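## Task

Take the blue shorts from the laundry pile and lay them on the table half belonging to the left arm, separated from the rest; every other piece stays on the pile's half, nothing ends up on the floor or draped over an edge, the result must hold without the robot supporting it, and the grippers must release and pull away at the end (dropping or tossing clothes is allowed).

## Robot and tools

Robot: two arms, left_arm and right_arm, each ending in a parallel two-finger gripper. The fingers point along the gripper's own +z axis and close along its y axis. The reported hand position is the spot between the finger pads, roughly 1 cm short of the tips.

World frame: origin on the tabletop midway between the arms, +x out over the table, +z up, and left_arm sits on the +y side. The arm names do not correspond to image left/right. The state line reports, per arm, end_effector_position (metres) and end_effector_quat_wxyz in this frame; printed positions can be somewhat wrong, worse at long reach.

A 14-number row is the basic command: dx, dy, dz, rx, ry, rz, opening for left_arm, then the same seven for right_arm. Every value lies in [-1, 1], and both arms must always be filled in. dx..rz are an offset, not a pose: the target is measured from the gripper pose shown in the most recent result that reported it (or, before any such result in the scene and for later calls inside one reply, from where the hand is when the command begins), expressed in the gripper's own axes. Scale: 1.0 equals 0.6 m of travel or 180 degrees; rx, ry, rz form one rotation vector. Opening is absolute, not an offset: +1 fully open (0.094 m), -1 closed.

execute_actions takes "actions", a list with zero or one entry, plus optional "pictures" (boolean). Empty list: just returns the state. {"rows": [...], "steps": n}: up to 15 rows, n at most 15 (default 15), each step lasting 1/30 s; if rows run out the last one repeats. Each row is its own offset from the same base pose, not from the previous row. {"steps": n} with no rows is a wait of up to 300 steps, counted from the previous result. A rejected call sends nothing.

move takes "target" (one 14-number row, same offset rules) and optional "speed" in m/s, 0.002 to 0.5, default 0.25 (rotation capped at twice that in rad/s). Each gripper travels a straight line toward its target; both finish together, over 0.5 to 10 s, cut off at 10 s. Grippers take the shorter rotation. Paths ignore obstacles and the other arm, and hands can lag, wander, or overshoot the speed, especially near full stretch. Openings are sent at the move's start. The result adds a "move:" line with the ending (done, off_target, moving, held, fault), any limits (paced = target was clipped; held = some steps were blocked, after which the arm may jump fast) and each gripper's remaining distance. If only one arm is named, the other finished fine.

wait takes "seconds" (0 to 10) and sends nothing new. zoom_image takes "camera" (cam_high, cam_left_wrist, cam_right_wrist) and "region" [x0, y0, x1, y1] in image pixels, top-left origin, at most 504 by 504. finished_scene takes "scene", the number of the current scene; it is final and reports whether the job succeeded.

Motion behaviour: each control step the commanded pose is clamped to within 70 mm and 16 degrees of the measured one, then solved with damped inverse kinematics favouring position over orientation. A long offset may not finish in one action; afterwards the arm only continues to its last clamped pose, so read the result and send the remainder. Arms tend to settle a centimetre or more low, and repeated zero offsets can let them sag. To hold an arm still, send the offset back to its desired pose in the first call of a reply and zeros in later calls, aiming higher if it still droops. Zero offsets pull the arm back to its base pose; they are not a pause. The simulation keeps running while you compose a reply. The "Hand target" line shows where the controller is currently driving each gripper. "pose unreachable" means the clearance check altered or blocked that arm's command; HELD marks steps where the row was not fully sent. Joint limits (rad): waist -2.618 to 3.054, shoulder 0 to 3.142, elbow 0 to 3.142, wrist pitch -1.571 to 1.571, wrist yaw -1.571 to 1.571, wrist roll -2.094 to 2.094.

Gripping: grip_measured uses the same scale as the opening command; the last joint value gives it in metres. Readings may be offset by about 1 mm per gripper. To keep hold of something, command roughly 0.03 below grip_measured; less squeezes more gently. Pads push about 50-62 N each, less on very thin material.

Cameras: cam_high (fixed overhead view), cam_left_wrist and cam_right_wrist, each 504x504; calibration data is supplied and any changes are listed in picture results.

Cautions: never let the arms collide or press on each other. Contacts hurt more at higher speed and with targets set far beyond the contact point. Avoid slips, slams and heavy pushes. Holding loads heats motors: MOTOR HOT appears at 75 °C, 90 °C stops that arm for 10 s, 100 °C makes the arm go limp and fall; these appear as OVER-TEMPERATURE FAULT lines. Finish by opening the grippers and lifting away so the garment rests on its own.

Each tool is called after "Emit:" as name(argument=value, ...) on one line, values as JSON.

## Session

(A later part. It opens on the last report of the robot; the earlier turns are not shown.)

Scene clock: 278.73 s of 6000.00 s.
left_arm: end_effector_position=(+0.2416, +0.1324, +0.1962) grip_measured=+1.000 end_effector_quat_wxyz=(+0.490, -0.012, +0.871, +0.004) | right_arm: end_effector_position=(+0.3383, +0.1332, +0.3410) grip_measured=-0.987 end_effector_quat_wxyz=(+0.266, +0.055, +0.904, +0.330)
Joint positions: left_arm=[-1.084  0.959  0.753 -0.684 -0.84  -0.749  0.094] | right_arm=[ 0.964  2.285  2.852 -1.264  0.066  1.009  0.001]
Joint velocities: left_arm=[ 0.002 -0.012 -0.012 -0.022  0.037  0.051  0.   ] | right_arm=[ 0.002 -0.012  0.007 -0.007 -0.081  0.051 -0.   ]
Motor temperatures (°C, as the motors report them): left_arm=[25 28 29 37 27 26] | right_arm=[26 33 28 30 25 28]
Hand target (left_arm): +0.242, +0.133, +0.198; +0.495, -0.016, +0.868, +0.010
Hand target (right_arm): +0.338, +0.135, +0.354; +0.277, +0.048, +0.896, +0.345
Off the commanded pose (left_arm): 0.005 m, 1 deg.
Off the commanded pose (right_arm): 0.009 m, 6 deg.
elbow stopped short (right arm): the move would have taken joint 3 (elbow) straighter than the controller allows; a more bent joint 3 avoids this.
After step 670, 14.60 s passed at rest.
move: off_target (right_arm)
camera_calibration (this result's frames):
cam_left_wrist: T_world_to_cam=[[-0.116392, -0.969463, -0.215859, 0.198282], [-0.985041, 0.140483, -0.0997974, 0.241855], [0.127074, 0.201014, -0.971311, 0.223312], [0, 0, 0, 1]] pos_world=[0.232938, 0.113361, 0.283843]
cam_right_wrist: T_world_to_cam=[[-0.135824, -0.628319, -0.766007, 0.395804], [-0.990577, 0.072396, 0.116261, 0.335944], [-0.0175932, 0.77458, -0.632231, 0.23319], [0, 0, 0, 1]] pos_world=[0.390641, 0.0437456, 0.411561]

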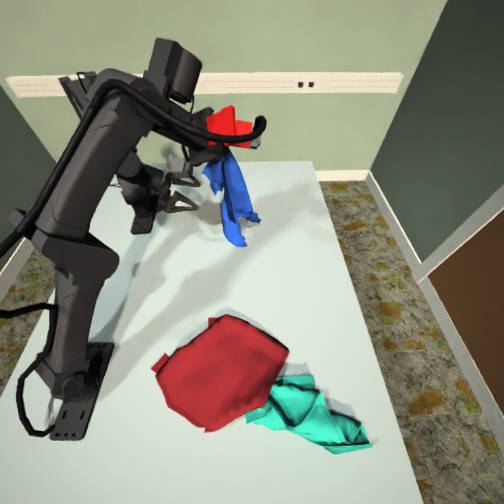

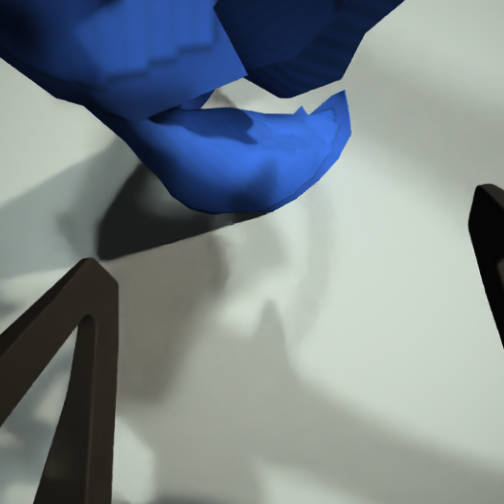

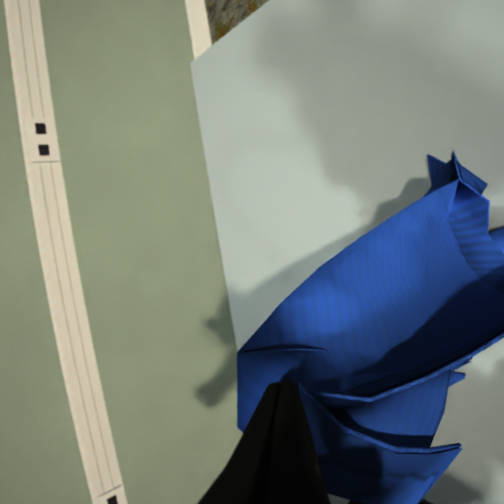

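Emit:
move(target=[-0.0819, -0.004, 0.1352, 0, 0, 0, 1, 0, 0, 0, 0, 0, 0, -1], speed=0.15)

Emit:
move(target=[0, 0, 0, 0, 0, 0, -1, 0, 0, 0, 0, 0, 0, -1], speed=0.15)

Scene clock: 292.00 s of 6000.00 s.
left_arm: end_effector_position=(+0.3257, +0.1361, +0.1788) grip_measured=+1.000 end_effector_quat_wxyz=(+0.471, -0.005, +0.882, +0.015) | right_arm: end_effector_position=(+0.3384, +0.1334, +0.3412) grip_measured=-0.987 end_effector_quat_wxyz=(+0.266, +0.054, +0.904, +0.330)
Joint positions: left_arm=[-0.732  1.185  0.791 -0.333 -0.579 -0.427  0.094] | right_arm=[ 0.964  2.285  2.852 -1.263  0.066  1.009  0.001]
Joint velocities: left_arm=[ 0.002  0.002  0.007 -0.007  0.095  0.051  0.   ] | right_arm=[-0.012 -0.002  0.012  0.007 -0.037  0.007 -0.001]
Motor temperatures (°C, as the motors report them): left_arm=[25 28 29 35 27 26] | right_arm=[26 35 29 32 25 28]
Hand target (left_arm): +0.335, +0.132, +0.197; +0.489, -0.013, +0.872, +0.002
Hand target (right_arm): +0.338, +0.133, +0.341; +0.266, +0.055, +0.904, +0.330
Off the commanded pose (left_arm): 0.021 m, 3 deg.
Off the commanded pose (right_arm): 0.000 m, 0 deg.
After step 210, 5.03 s passed at rest.
move: off_target (left_arm)
camera_calibration (this result's frames):
cam_left_wrist: T_world_to_cam=[[-0.128693, -0.96329, -0.235607, 0.214603], [-0.988117, 0.144693, -0.051856, 0.3143], [0.0840431, 0.226134, -0.970464, 0.205438], [0, 0, 0, 1]] pos_world=[0.320918, 0.114791, 0.26623]
cam_right_wrist: T_world_to_cam=[[-0.134973, -0.627805, -0.766578, 0.395915], [-0.9907, 0.0720714, 0.11541, 0.336393], [-0.0172069, 0.775026, -0.631694, 0.232844], [0, 0, 0, 1]] pos_world=[0.390709, 0.0438532, 0.411763]

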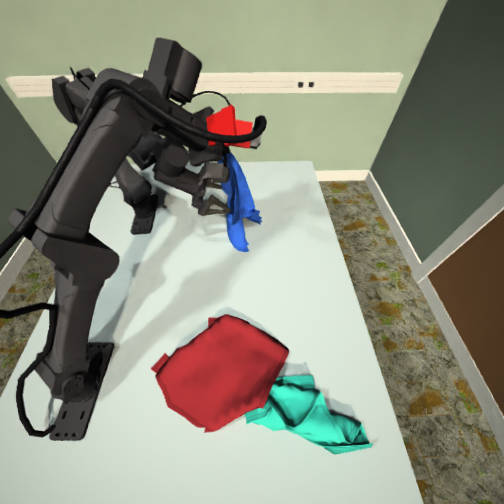

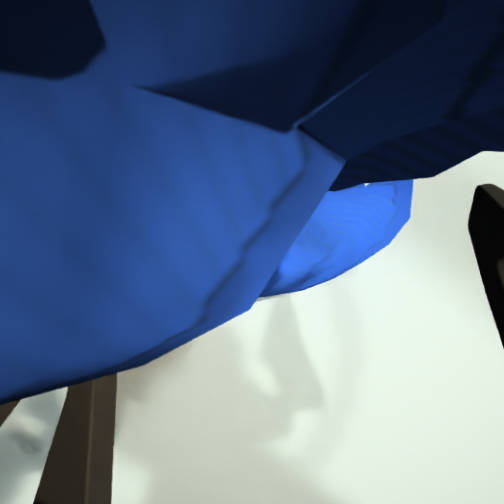

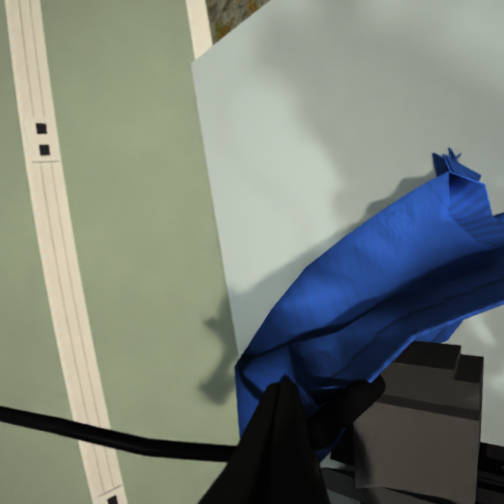

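Scene clock: 292.50 s of 6000.00 s.
left_arm: end_effector_position=(+0.3257, +0.1361, +0.1788) grip_measured=-0.988 end_effector_quat_wxyz=(+0.471, -0.005, +0.882, +0.015) | right_arm: end_effector_position=(+0.3384, +0.1334, +0.3412) grip_measured=-0.987 end_effector_quat_wxyz=(+0.266, +0.054, +0.904, +0.330)
Joint positions: left_arm=[-0.732  1.185  0.791 -0.333 -0.579 -0.426  0.001] | right_arm=[ 0.964  2.285  2.852 -1.263  0.066  1.009  0.001]
Joint velocities: left_arm=[-0.012  0.012 -0.012  0.037 -0.007 -0.037  0.   ] | right_arm=[-0.002 -0.002 -0.002  0.022 -0.037 -0.007  0.   ]
Motor temperatures (°C, as the motors report them): left_arm=[25 28 29 35 27 26] | right_arm=[26 35 29 32 25 28]
Hand target (left_arm): +0.326, +0.136, +0.179; +0.471, -0.005, +0.882, +0.015
Hand target (right_arm): +0.338, +0.133, +0.341; +0.266, +0.054, +0.904, +0.330
Off the commanded pose (left_arm): 0.000 m, 0 deg.
Off the commanded pose (right_arm): 0.000 m, 0 deg.
move: done
camera_calibration (this result's frames):
cam_left_wrist: T_world_to_cam=[[-0.1289, -0.963188, -0.235911, 0.214711], [-0.988087, 0.144919, -0.0517985, 0.314249], [0.0840797, 0.226424, -0.970393, 0.205374], [0, 0, 0, 1]] pos_world=[0.320914, 0.114765, 0.266223]
cam_right_wrist: T_world_to_cam=[[-0.134973, -0.627805, -0.766578, 0.395915], [-0.9907, 0.0720714, 0.11541, 0.336393], [-0.0172069, 0.775026, -0.631694, 0.232844], [0, 0, 0, 1]] pos_world=[0.390709, 0.0438532, 0.411763]

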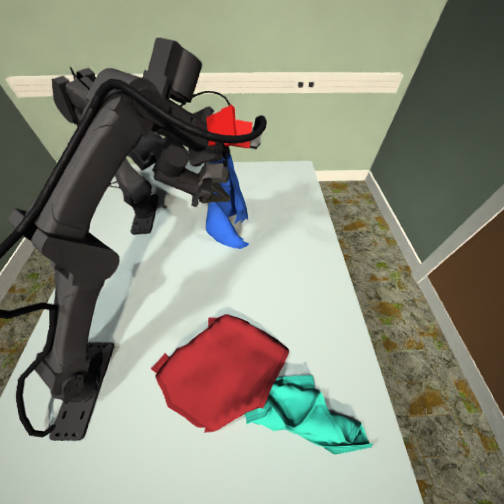

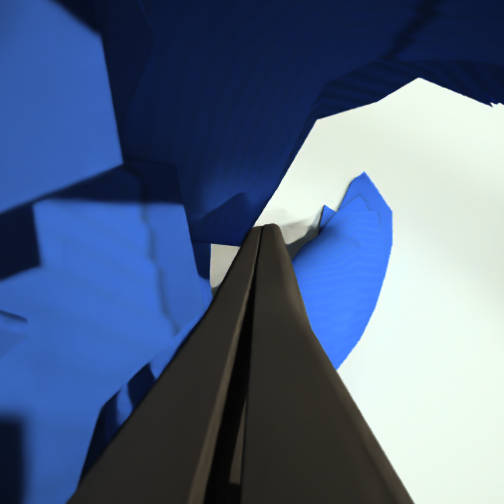

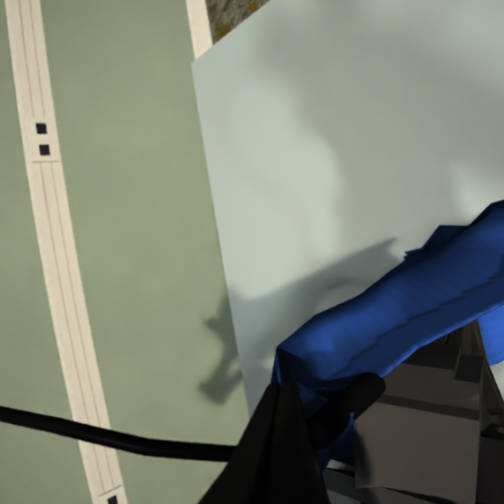

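Emit:
move(target=[0, 0, 0, 0, 0, 0, -1, 0, 0, 0, 0, 0, 0, 1], speed=0.2)

Emit:
move(target=[-0.1702, 0.3106, -0.0968, 0, 0, 0, -1, -0.1033, -0.3213, -0.3427, 0.0692, -0.0971, 0.0994, 1], speed=0.2)

Scene clock: 310.17 s of 6000.00 s.
left_arm: end_effector_position=(+0.3257, +0.1361, +0.1788) grip_measured=-0.988 end_effector_quat_wxyz=(+0.471, -0.005, +0.882, +0.015) | right_arm: end_effector_position=(+0.3384, +0.1334, +0.3412) grip_measured=+1.000 end_effector_quat_wxyz=(+0.266, +0.054, +0.904, +0.330)
Joint positions: left_arm=[-0.732  1.185  0.791 -0.333 -0.579 -0.426  0.001] | right_arm=[ 0.964  2.285  2.852 -1.263  0.066  1.009  0.094]
Joint velocities: left_arm=[-0.017 -0.007 -0.002  0.007 -0.051 -0.007 -0.   ] | right_arm=[ 0.002  0.007  0.002  0.007 -0.022 -0.007  0.   ]
Motor temperatures (°C, as the motors report them): left_arm=[25 28 29 35 27 26] | right_arm=[26 36 28 32 25 28]
Hand target (left_arm): +0.326, +0.136, +0.179; +0.471, -0.005, +0.882, +0.015
Hand target (right_arm): +0.338, +0.133, +0.341; +0.266, +0.054, +0.904, +0.330
Off the commanded pose (left_arm): 0.000 m, 0 deg.
Off the commanded pose (right_arm): 0.000 m, 0 deg.
After step 370, 4.63 s passed at rest.
move: done
camera_calibration (this result's frames):
cam_left_wrist: T_world_to_cam=[[-0.1289, -0.963188, -0.235911, 0.214711], [-0.988087, 0.144919, -0.0517985, 0.314249], [0.0840797, 0.226424, -0.970393, 0.205374], [0, 0, 0, 1]] pos_world=[0.320914, 0.114765, 0.266223]
cam_right_wrist: T_world_to_cam=[[-0.134973, -0.627805, -0.766578, 0.395915], [-0.9907, 0.0720714, 0.11541, 0.336393], [-0.0172069, 0.775026, -0.631694, 0.232844], [0, 0, 0, 1]] pos_world=[0.390709, 0.0438532, 0.411763]

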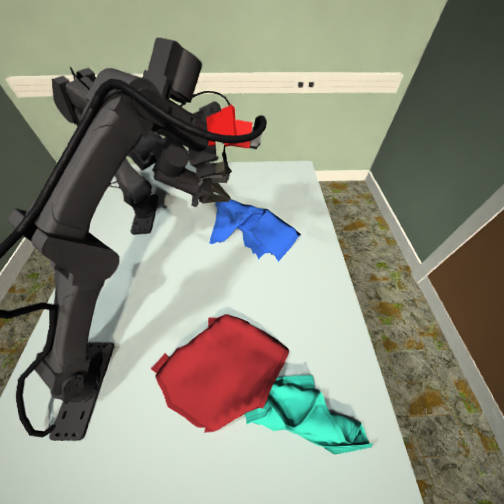

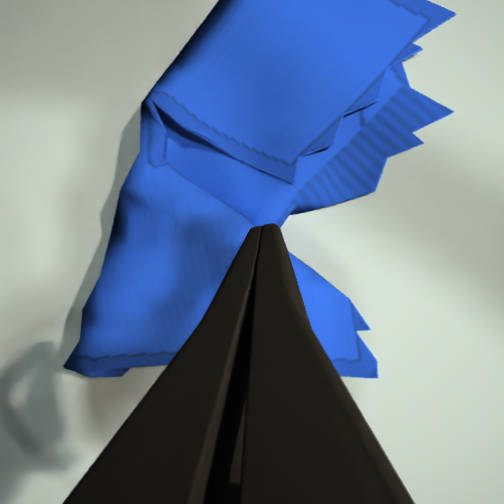

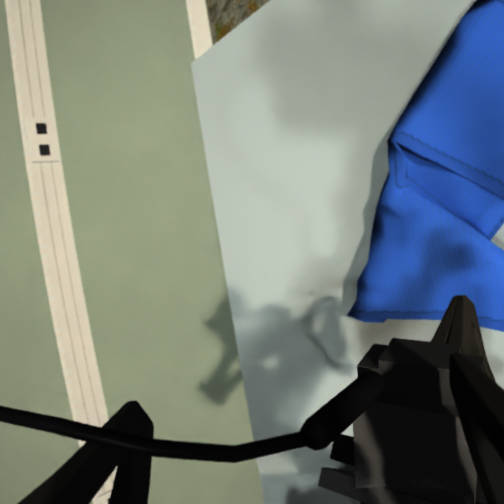

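Scene clock: 312.30 s of 6000.00 s.
left_arm: end_effector_position=(+0.3269, +0.3172, +0.2860) grip_measured=-0.988 end_effector_quat_wxyz=(+0.458, -0.012, +0.889, +0.010) | right_arm: end_effector_position=(+0.3061, -0.1445, +0.3902) grip_measured=+1.000 end_effector_quat_wxyz=(+0.344, +0.272, +0.860, +0.262)
Joint positions: left_arm=[ 0.178  1.046  1.145 -0.728  0.156  0.12   0.001] | right_arm=[ 0.587  1.391  1.88  -1.176  0.153  1.082  0.094]
Joint velocities: left_arm=[-0.012  0.007 -0.007 -0.095 -0.037  0.066  0.   ] | right_arm=[ 0.002  0.002  0.007  0.022  0.022 -0.037  0.   ]
Motor temperatures (°C, as the motors report them): left_arm=[25 28 29 35 27 26] | right_arm=[26 36 28 32 25 28]
Hand target (left_arm): +0.329, +0.318, +0.300; +0.471, -0.008, +0.882, +0.010
Hand target (right_arm): +0.301, -0.150, +0.386; +0.340, +0.270, +0.864, +0.254
Off the commanded pose (left_arm): 0.015 m, 2 deg.
Off the commanded pose (right_arm): 0.013 m, 1 deg.
move: off_target (left_arm, right_arm)
camera_calibration (this result's frames):
cam_left_wrist: T_world_to_cam=[[-0.126595, -0.968304, -0.215315, 0.409596], [-0.990536, 0.135004, -0.024745, 0.290971], [0.0530289, 0.210144, -0.976231, 0.28531], [0, 0, 0, 1]] pos_world=[0.32494, 0.297375, 0.373921]
cam_right_wrist: T_world_to_cam=[[-0.403104, -0.483158, -0.777217, 0.361752], [-0.841745, 0.529023, 0.107704, 0.342201], [0.359128, 0.697634, -0.619947, 0.34762], [0, 0, 0, 1]] pos_world=[0.30903, -0.248761, 0.45981]

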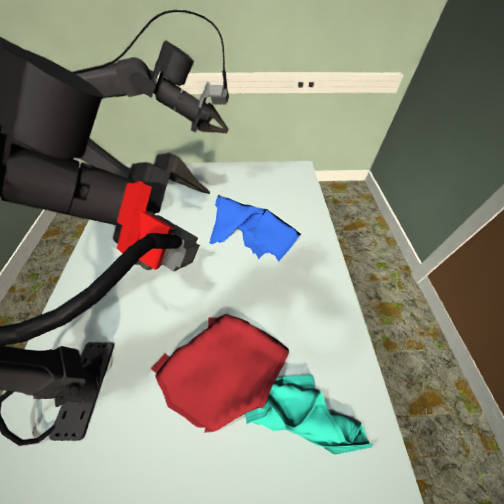

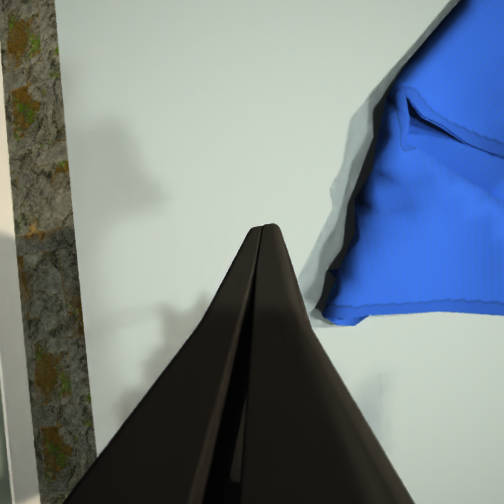

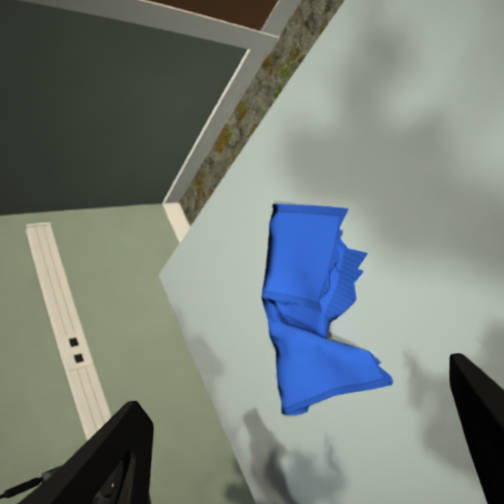

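Emit:
zoom_image(camera="cam_high", region=[180, 170, 330, 290])

Region (180, 170, 330, 290) of cam_high's 504x504 image, scaled by 3.360, with more detail than that image has; it fills the top 403 rows of this view, and the rest is white.

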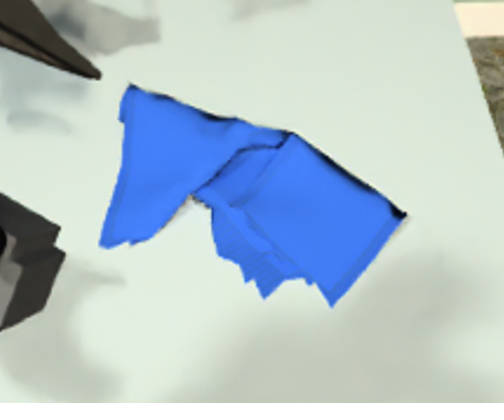

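Emit:
move(target=[0.3498, 0.01, 0.1874, 0.1719, 0.2684, 0.3339, 0.6, 0, 0, 0, 0, 0, 0, 1], speed=0.3)

Scene clock: 368.33 s of 6000.00 s.
left_arm: end_effector_position=(+0.2941, +0.3272, +0.0482) grip_measured=+0.597 end_effector_quat_wxyz=(-0.006, +0.515, +0.857, +0.000) | right_arm: end_effector_position=(+0.3060, -0.1445, +0.3901) grip_measured=+1.000 end_effector_quat_wxyz=(+0.343, +0.272, +0.860, +0.262)
Joint positions: left_arm=[ 0.137  1.721  1.145 -1.003 -0.008  1.269  0.075] | right_arm=[ 0.587  1.391  1.88  -1.176  0.153  1.082  0.094]
Joint velocities: left_arm=[ 0.002  0.007  0.002  0.051 -0.051  0.037  0.   ] | right_arm=[ 0.002 -0.012 -0.017 -0.022 -0.081  0.051  0.   ]
Motor temperatures (°C, as the motors report them): left_arm=[25 28 30 35 27 26] | right_arm=[26 32 28 33 25 28]
Hand target (left_arm): +0.297, +0.327, +0.052; -0.004, +0.523, +0.852, +0.006
Hand target (right_arm): +0.306, -0.145, +0.390; +0.344, +0.272, +0.860, +0.262
Off the commanded pose (left_arm): 0.005 m, 2 deg.
Off the commanded pose (right_arm): 0.000 m, 0 deg.
After step 90, 50.07 s passed at rest.
move: done
camera_calibration (this result's frames):
cam_left_wrist: T_world_to_cam=[[-0.975051, -0.221572, 0.0135049, 0.358079], [-0.12476, 0.597309, 0.792248, -0.194028], [-0.183606, 0.770797, -0.61005, -0.0787528], [0, 0, 0, 1]] pos_world=[0.310478, 0.255937, 0.10084]
cam_right_wrist: T_world_to_cam=[[-0.403164, -0.483625, -0.776895, 0.361486], [-0.841847, 0.528873, 0.107642, 0.342216], [0.358821, 0.697424, -0.620361, 0.34784], [0, 0, 0, 1]] pos_world=[0.309019, -0.248758, 0.459786]

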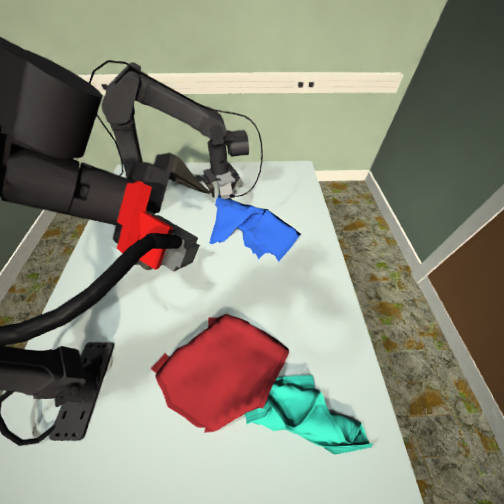

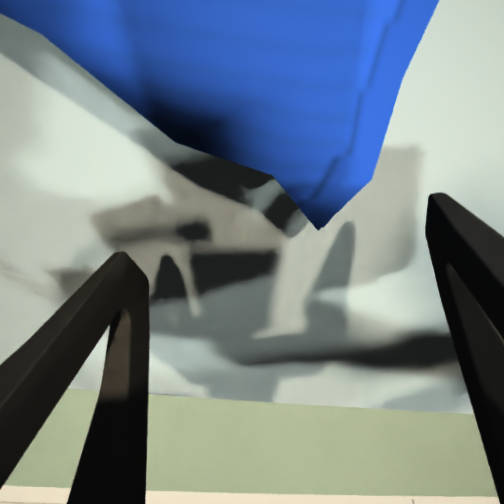

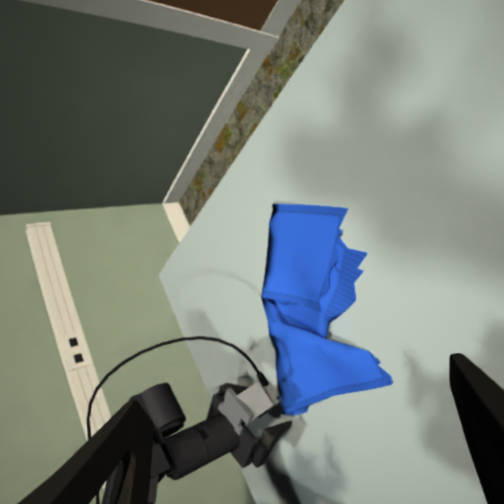

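Emit:
move(target=[0.0189, -0.0062, 0.062, 0, 0, 0, 0.6, 0, 0, 0, 0, 0, 0, 1], speed=0.1)

Emit:
move(target=[0, 0, 0, 0, 0, 0, -1, 0, 0, 0, 0, 0, 0, 1], speed=0.1)

Scene clock: 392.97 s of 6000.00 s.
left_arm: end_effector_position=(+0.2870, +0.3343, +0.0130) grip_measured=+0.597 end_effector_quat_wxyz=(-0.006, +0.514, +0.858, +0.001) | right_arm: end_effector_position=(+0.3060, -0.1445, +0.3901) grip_measured=+1.000 end_effector_quat_wxyz=(+0.343, +0.272, +0.860, +0.262)
Joint positions: left_arm=[ 0.165  1.756  1.035 -0.859 -0.01   1.295  0.075] | right_arm=[ 0.587  1.391  1.88  -1.176  0.153  1.082  0.094]
Joint velocities: left_arm=[ 0.012  0.002  0.002  0.051 -0.051  0.007 -0.   ] | right_arm=[-0.002  0.037  0.002  0.037 -0.022  0.007  0.   ]
Motor temperatures (°C, as the motors report them): left_arm=[25 29 30 32 27 26] | right_arm=[26 31 28 34 25 28]
Hand target (left_arm): +0.285, +0.336, +0.011; -0.006, +0.515, +0.857, -0.000
Hand target (right_arm): +0.306, -0.145, +0.390; +0.343, +0.272, +0.860, +0.262
Off the commanded pose (left_arm): 0.003 m, 0 deg.
Off the commanded pose (right_arm): 0.000 m, 0 deg.
After step 90, 20.63 s passed at rest.
move: done
camera_calibration (this result's frames):
cam_left_wrist: T_world_to_cam=[[-0.974617, -0.223438, 0.0140657, 0.353675], [-0.125155, 0.595854, 0.79328, -0.170716], [-0.18563, 0.771384, -0.608694, -0.106614], [0, 0, 0, 1]] pos_world=[0.303541, 0.262987, 0.0655553]
cam_right_wrist: T_world_to_cam=[[-0.403164, -0.483625, -0.776895, 0.361486], [-0.841847, 0.528873, 0.107642, 0.342216], [0.358821, 0.697424, -0.620361, 0.34784], [0, 0, 0, 1]] pos_world=[0.309019, -0.248758, 0.459786]

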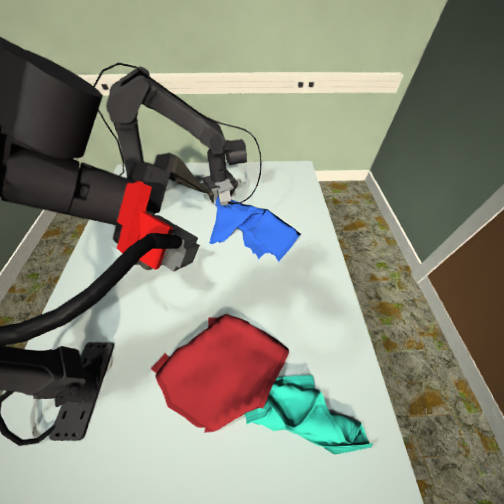

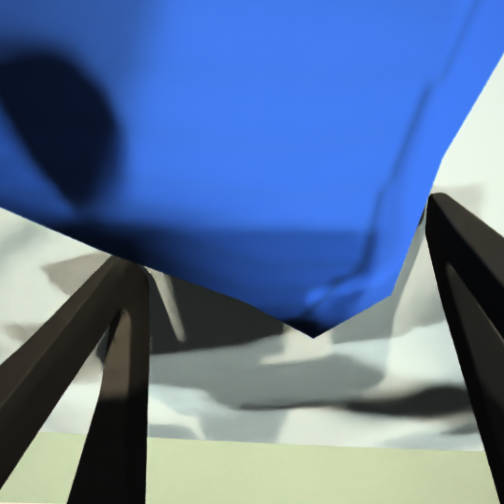

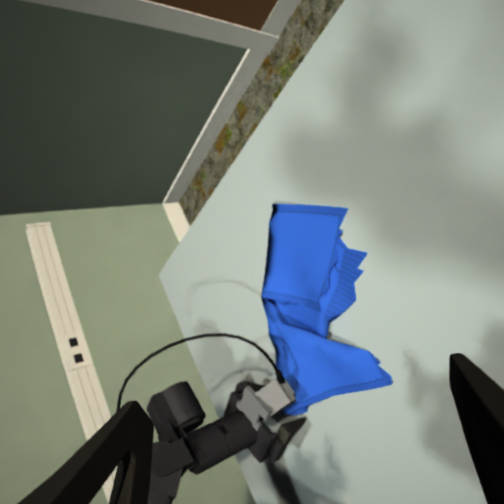

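Scene clock: 393.47 s of 6000.00 s.
left_arm: end_effector_position=(+0.2871, +0.3344, +0.0130) grip_measured=-0.982 end_effector_quat_wxyz=(-0.006, +0.514, +0.858, +0.001) | right_arm: end_effector_position=(+0.3060, -0.1445, +0.3901) grip_measured=+1.000 end_effector_quat_wxyz=(+0.343, +0.272, +0.860, +0.262)
Joint positions: left_arm=[ 0.165  1.756  1.035 -0.858 -0.01   1.295  0.001] | right_arm=[ 0.587  1.391  1.88  -1.176  0.153  1.082  0.094]
Joint velocities: left_arm=[ 0.017 -0.007 -0.002  0.037 -0.037  0.037  0.   ] | right_arm=[-0.007 -0.012 -0.012 -0.037  0.007  0.007  0.   ]
Motor temperatures (°C, as the motors report them): left_arm=[25 29 30 32 27 26] | right_arm=[26 31 28 34 25 28]
Hand target (left_arm): +0.287, +0.334, +0.013; -0.006, +0.514, +0.858, +0.001
Hand target (right_arm): +0.306, -0.145, +0.390; +0.343, +0.272, +0.860, +0.262
Off the commanded pose (left_arm): 0.000 m, 0 deg.
Off the commanded pose (right_arm): 0.000 m, 0 deg.
move: done
camera_calibration (this result's frames):
cam_left_wrist: T_world_to_cam=[[-0.974622, -0.223439, 0.0136843, 0.353777], [-0.125451, 0.59579, 0.793282, -0.170609], [-0.185403, 0.771433, -0.608701, -0.106695], [0, 0, 0, 1]] pos_world=[0.303614, 0.263003, 0.0655548]
cam_right_wrist: T_world_to_cam=[[-0.403164, -0.483625, -0.776895, 0.361486], [-0.841847, 0.528873, 0.107642, 0.342216], [0.358821, 0.697424, -0.620361, 0.34784], [0, 0, 0, 1]] pos_world=[0.309019, -0.248758, 0.459786]

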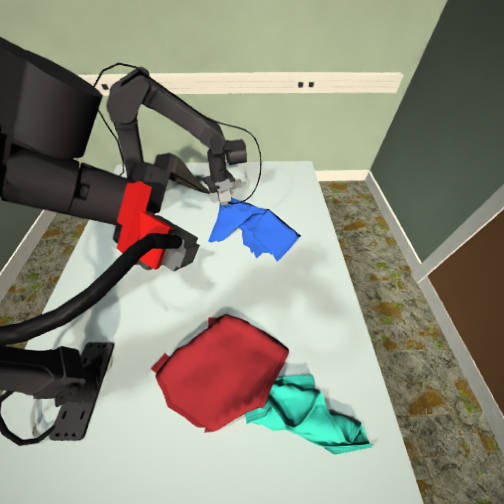

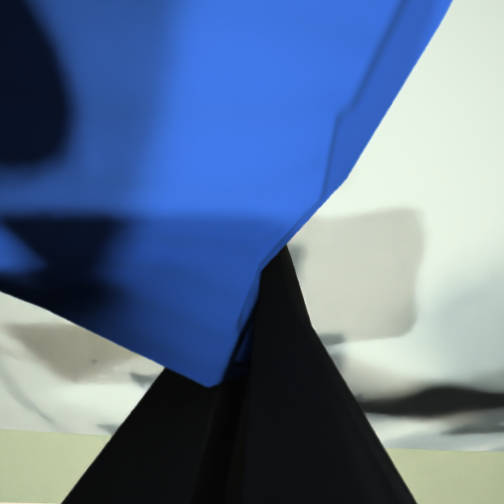

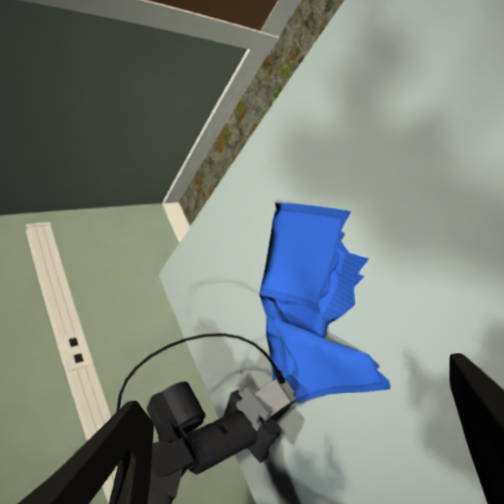

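Emit:
move(target=[0, 0, -0.65, 0, 0, 0, -1, 0, 0, 0, 0, 0, 0, 1], speed=0.12)

Scene clock: 401.07 s of 6000.00 s.
left_arm: end_effector_position=(+0.2932, +0.3321, +0.3871) grip_measured=-0.982 end_effector_quat_wxyz=(+0.239, +0.489, +0.807, +0.228) | right_arm: end_effector_position=(+0.3060, -0.1445, +0.3901) grip_measured=+1.000 end_effector_quat_wxyz=(+0.343, +0.272, +0.860, +0.262)
Joint positions: left_arm=[ 0.153  1.448  2.128 -1.577 -0.01   1.295  0.001] | right_arm=[ 0.587  1.391  1.88  -1.176  0.153  1.082  0.094]
Joint velocities: left_arm=[ 0.002 -0.007 -0.007 -0.066 -0.007 -0.051  0.   ] | right_arm=[ 0.012  0.002  0.002  0.022  0.037 -0.022  0.   ]
Motor temperatures (°C, as the motors report them): left_arm=[25 29 30 32 27 26] | right_arm=[26 31 28 34 25 28]
Hand target (left_arm): +0.288, +0.329, +0.400; +0.254, +0.485, +0.801, +0.242
Hand target (right_arm): +0.306, -0.145, +0.390; +0.343, +0.272, +0.860, +0.262
Off the commanded pose (left_arm): 0.016 m, 39 deg; orientation clipped at the last step of the last action.
Off the commanded pose (right_arm): 0.000 m, 0 deg.
joint sent to its limit (left arm) — the command would take joint 4 (wrist pitch) past its lower limit, so that joint was sent only as far as its limit.
After step 90, 1.00 s passed at rest.
move: off_target (left_arm); limits=paced
camera_calibration (this result's frames):
cam_left_wrist: T_world_to_cam=[[-0.76651, -0.168672, -0.619687, 0.520067], [-0.609172, 0.496539, 0.618351, -0.222714], [0.2034, 0.851468, -0.483353, -0.0652549], [0, 0, 0, 1]] pos_world=[0.276238, 0.25387, 0.428453]
cam_right_wrist: T_world_to_cam=[[-0.403164, -0.483625, -0.776895, 0.361486], [-0.841847, 0.528873, 0.107642, 0.342216], [0.358821, 0.697424, -0.620361, 0.34784], [0, 0, 0, 1]] pos_world=[0.309019, -0.248758, 0.459786]

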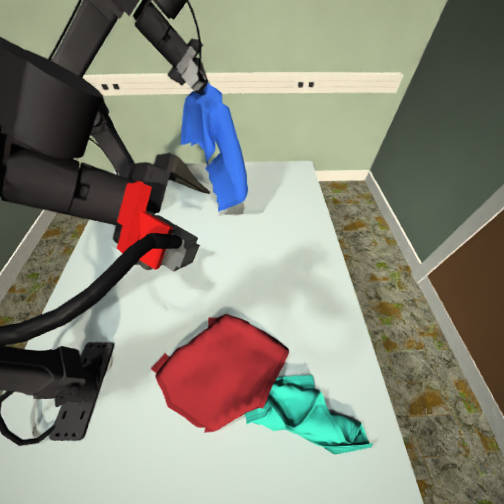

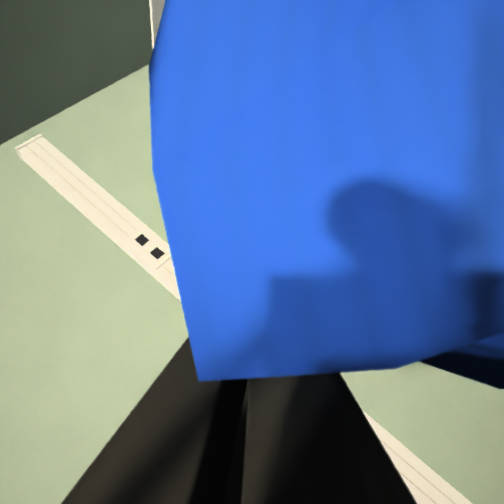

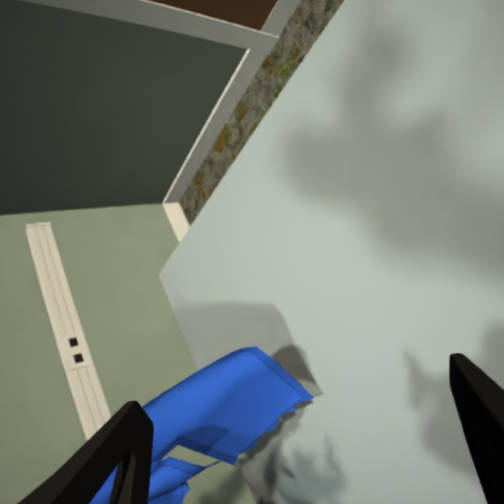

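Emit:
move(target=[0.076, -0.2808, 0.3643, 0, 0, 0, -1, 0, 0, 0, 0, 0, 0, 1], speed=0.2)

Emit:
move(target=[0, 0, 0, 0, 0, 0, 0.6, 0, 0, 0, 0, 0, 0, 1], speed=0.2)

Emit:
move(target=[0, 0, -0.3, 0, 0, 0, 1, 0, 0, 0, 0, 0, 0, 1], speed=0.3)

Scene clock: 413.97 s of 6000.00 s.
left_arm: end_effector_position=(+0.2932, +0.3338, +0.1051) grip_measured=-0.982 end_effector_quat_wxyz=(+0.232, +0.491, +0.809, +0.224) | right_arm: end_effector_position=(+0.3060, -0.1445, +0.3901) grip_measured=+1.000 end_effector_quat_wxyz=(+0.343, +0.272, +0.860, +0.262)
Joint positions: left_arm=[ 0.159  1.086  0.645 -0.474 -0.01   1.302  0.001] | right_arm=[ 0.587  1.391  1.88  -1.176  0.153  1.082  0.094]
Joint velocities: left_arm=[ 0.002 -0.002 -0.017 -0.051 -0.037 -0.037 -0.001] | right_arm=[-0.022  0.002  0.002  0.022 -0.081 -0.007  0.   ]
Motor temperatures (°C, as the motors report them): left_arm=[25 28 30 32 27 26] | right_arm=[26 31 28 34 25 28]
Hand target (left_arm): +0.295, +0.335, +0.107; +0.239, +0.489, +0.807, +0.228
Hand target (right_arm): +0.306, -0.145, +0.390; +0.343, +0.272, +0.860, +0.262
Off the commanded pose (left_arm): 0.003 m, 1 deg.
Off the commanded pose (right_arm): 0.000 m, 0 deg.
move: done
camera_calibration (this result's frames):
cam_left_wrist: T_world_to_cam=[[-0.777326, -0.168528, -0.606105, 0.347285], [-0.598266, 0.495949, 0.629374, -0.0533891], [0.19453, 0.851841, -0.486339, -0.200216], [0, 0, 0, 1]] pos_world=[0.276961, 0.255557, 0.14672]
cam_right_wrist: T_world_to_cam=[[-0.403164, -0.483625, -0.776895, 0.361486], [-0.841847, 0.528873, 0.107642, 0.342216], [0.358821, 0.697424, -0.620361, 0.34784], [0, 0, 0, 1]] pos_world=[0.309019, -0.248758, 0.459786]

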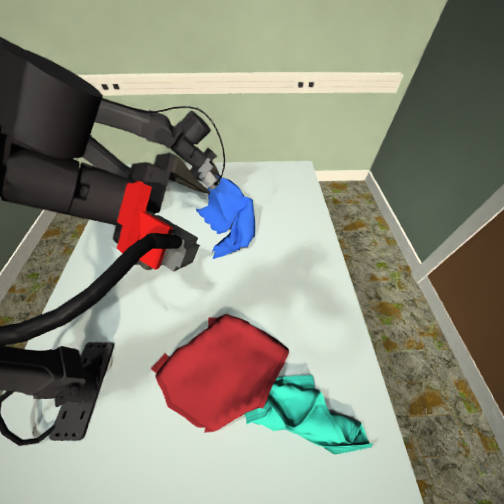

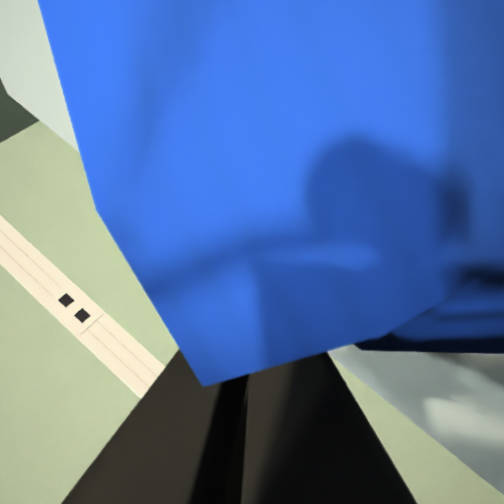

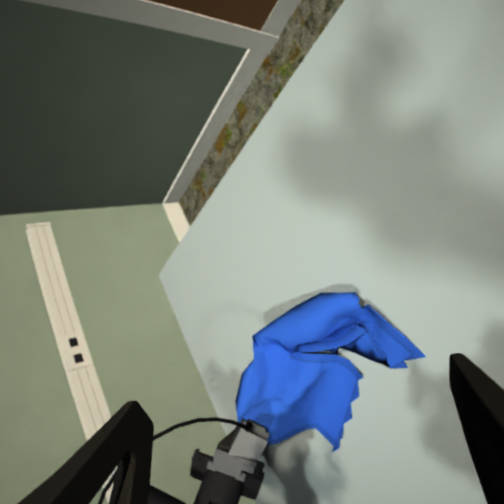

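Scene clock: 414.47 s of 6000.00 s.
left_arm: end_effector_position=(+0.2932, +0.3338, +0.1051) grip_measured=+0.597 end_effector_quat_wxyz=(+0.232, +0.491, +0.809, +0.224) | right_arm: end_effector_position=(+0.3060, -0.1445, +0.3901) grip_measured=+1.000 end_effector_quat_wxyz=(+0.343, +0.272, +0.860, +0.262)
Joint positions: left_arm=[ 0.159  1.086  0.645 -0.474 -0.01   1.302  0.075] | right_arm=[ 0.587  1.391  1.88  -1.176  0.153  1.082  0.094]
Joint velocities: left_arm=[ 0.002  0.012 -0.012 -0.066 -0.022  0.066  0.001] | right_arm=[-0.012 -0.002 -0.002 -0.066  0.022 -0.066  0.   ]
Motor temperatures (°C, as the motors report them): left_arm=[25 28 30 32 27 26] | right_arm=[26 31 28 34 25 28]
Hand target (left_arm): +0.293, +0.334, +0.105; +0.232, +0.491, +0.809, +0.224
Hand target (right_arm): +0.306, -0.145, +0.390; +0.343, +0.272, +0.860, +0.262
Off the commanded pose (left_arm): 0.000 m, 0 deg.
Off the commanded pose (right_arm): 0.000 m, 0 deg.
move: done
camera_calibration (this result's frames):
cam_left_wrist: T_world_to_cam=[[-0.777326, -0.168528, -0.606105, 0.347285], [-0.598266, 0.495949, 0.629374, -0.0533891], [0.19453, 0.851841, -0.486339, -0.200216], [0, 0, 0, 1]] pos_world=[0.276961, 0.255557, 0.14672]
cam_right_wrist: T_world_to_cam=[[-0.403164, -0.483625, -0.776895, 0.361486], [-0.841847, 0.528873, 0.107642, 0.342216], [0.358821, 0.697424, -0.620361, 0.34784], [0, 0, 0, 1]] pos_world=[0.309019, -0.248758, 0.459786]

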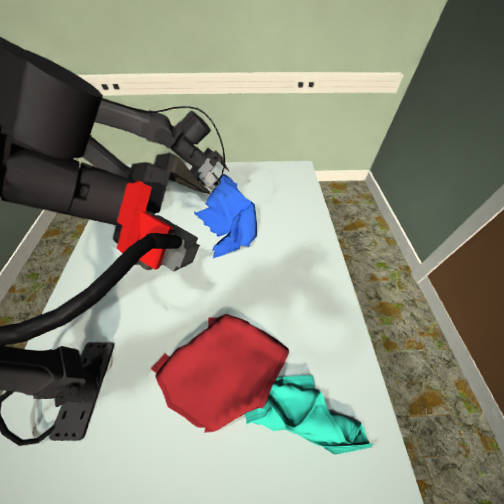

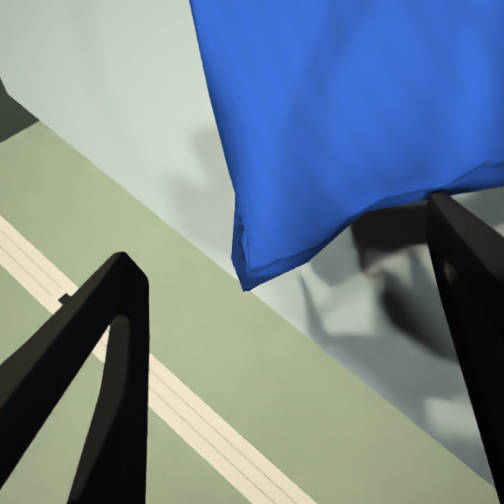

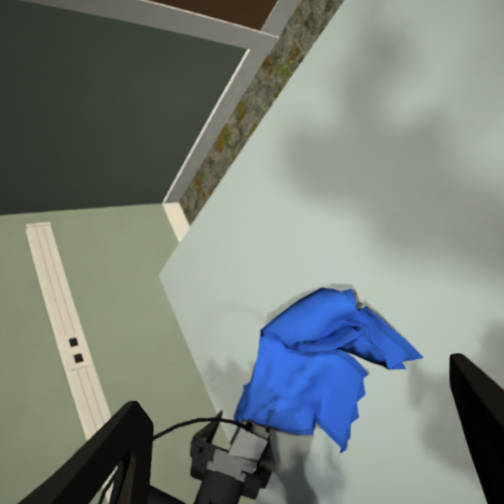

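Scene clock: 415.87 s of 6000.00 s.
left_arm: end_effector_position=(+0.1856, +0.3093, +0.2372) grip_measured=+1.000 end_effector_quat_wxyz=(+0.224, +0.496, +0.810, +0.218) | right_arm: end_effector_position=(+0.3060, -0.1445, +0.3901) grip_measured=+1.000 end_effector_quat_wxyz=(+0.343, +0.272, +0.860, +0.262)
Joint positions: left_arm=[ 0.137  0.752  1.092 -1.276 -0.022  1.292  0.094] | right_arm=[ 0.587  1.391  1.88  -1.176  0.153  1.082  0.094]
Joint velocities: left_arm=[-0.012  0.002 -0.012  0.022 -0.081 -0.037  0.   ] | right_arm=[-0.002 -0.007  0.002  0.037  0.022 -0.081  0.   ]
Motor temperatures (°C, as the motors report them): left_arm=[25 28 30 33 27 26] | right_arm=[26 31 28 34 25 28]
Hand target (left_arm): +0.185, +0.309, +0.246; +0.232, +0.491, +0.809, +0.224
Hand target (right_arm): +0.306, -0.145, +0.390; +0.343, +0.272, +0.860, +0.262
Off the commanded pose (left_arm): 0.010 m, 1 deg.
Off the commanded pose (right_arm): 0.000 m, 0 deg.
move: done
camera_calibration (this result's frames):
cam_left_wrist: T_world_to_cam=[[-0.79129, -0.163647, -0.589135, 0.336692], [-0.581357, 0.499869, 0.641992, -0.196028], [0.189431, 0.8505, -0.490679, -0.0917771], [0, 0, 0, 1]] pos_world=[0.169844, 0.231143, 0.279172]
cam_right_wrist: T_world_to_cam=[[-0.403164, -0.483625, -0.776895, 0.361486], [-0.841847, 0.528873, 0.107642, 0.342216], [0.358821, 0.697424, -0.620361, 0.34784], [0, 0, 0, 1]] pos_world=[0.309019, -0.248758, 0.459786]

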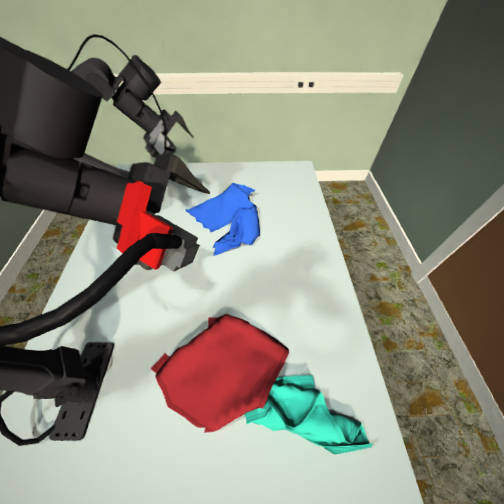

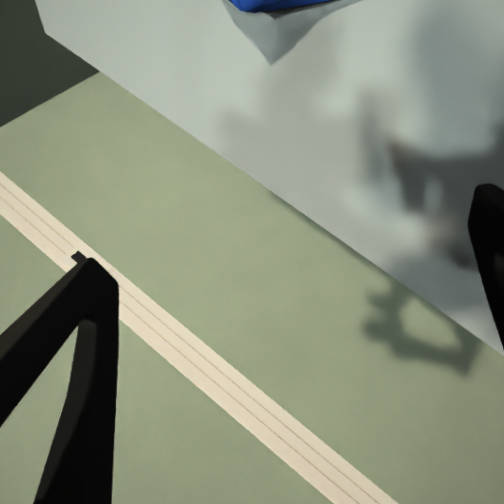

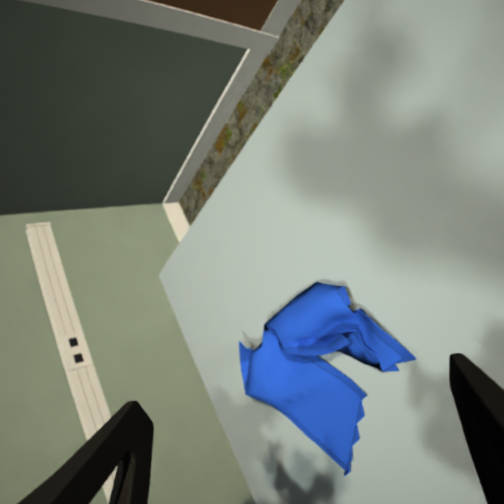

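Emit:
finished_scene(scene=2)

The scene is finished: the task was done.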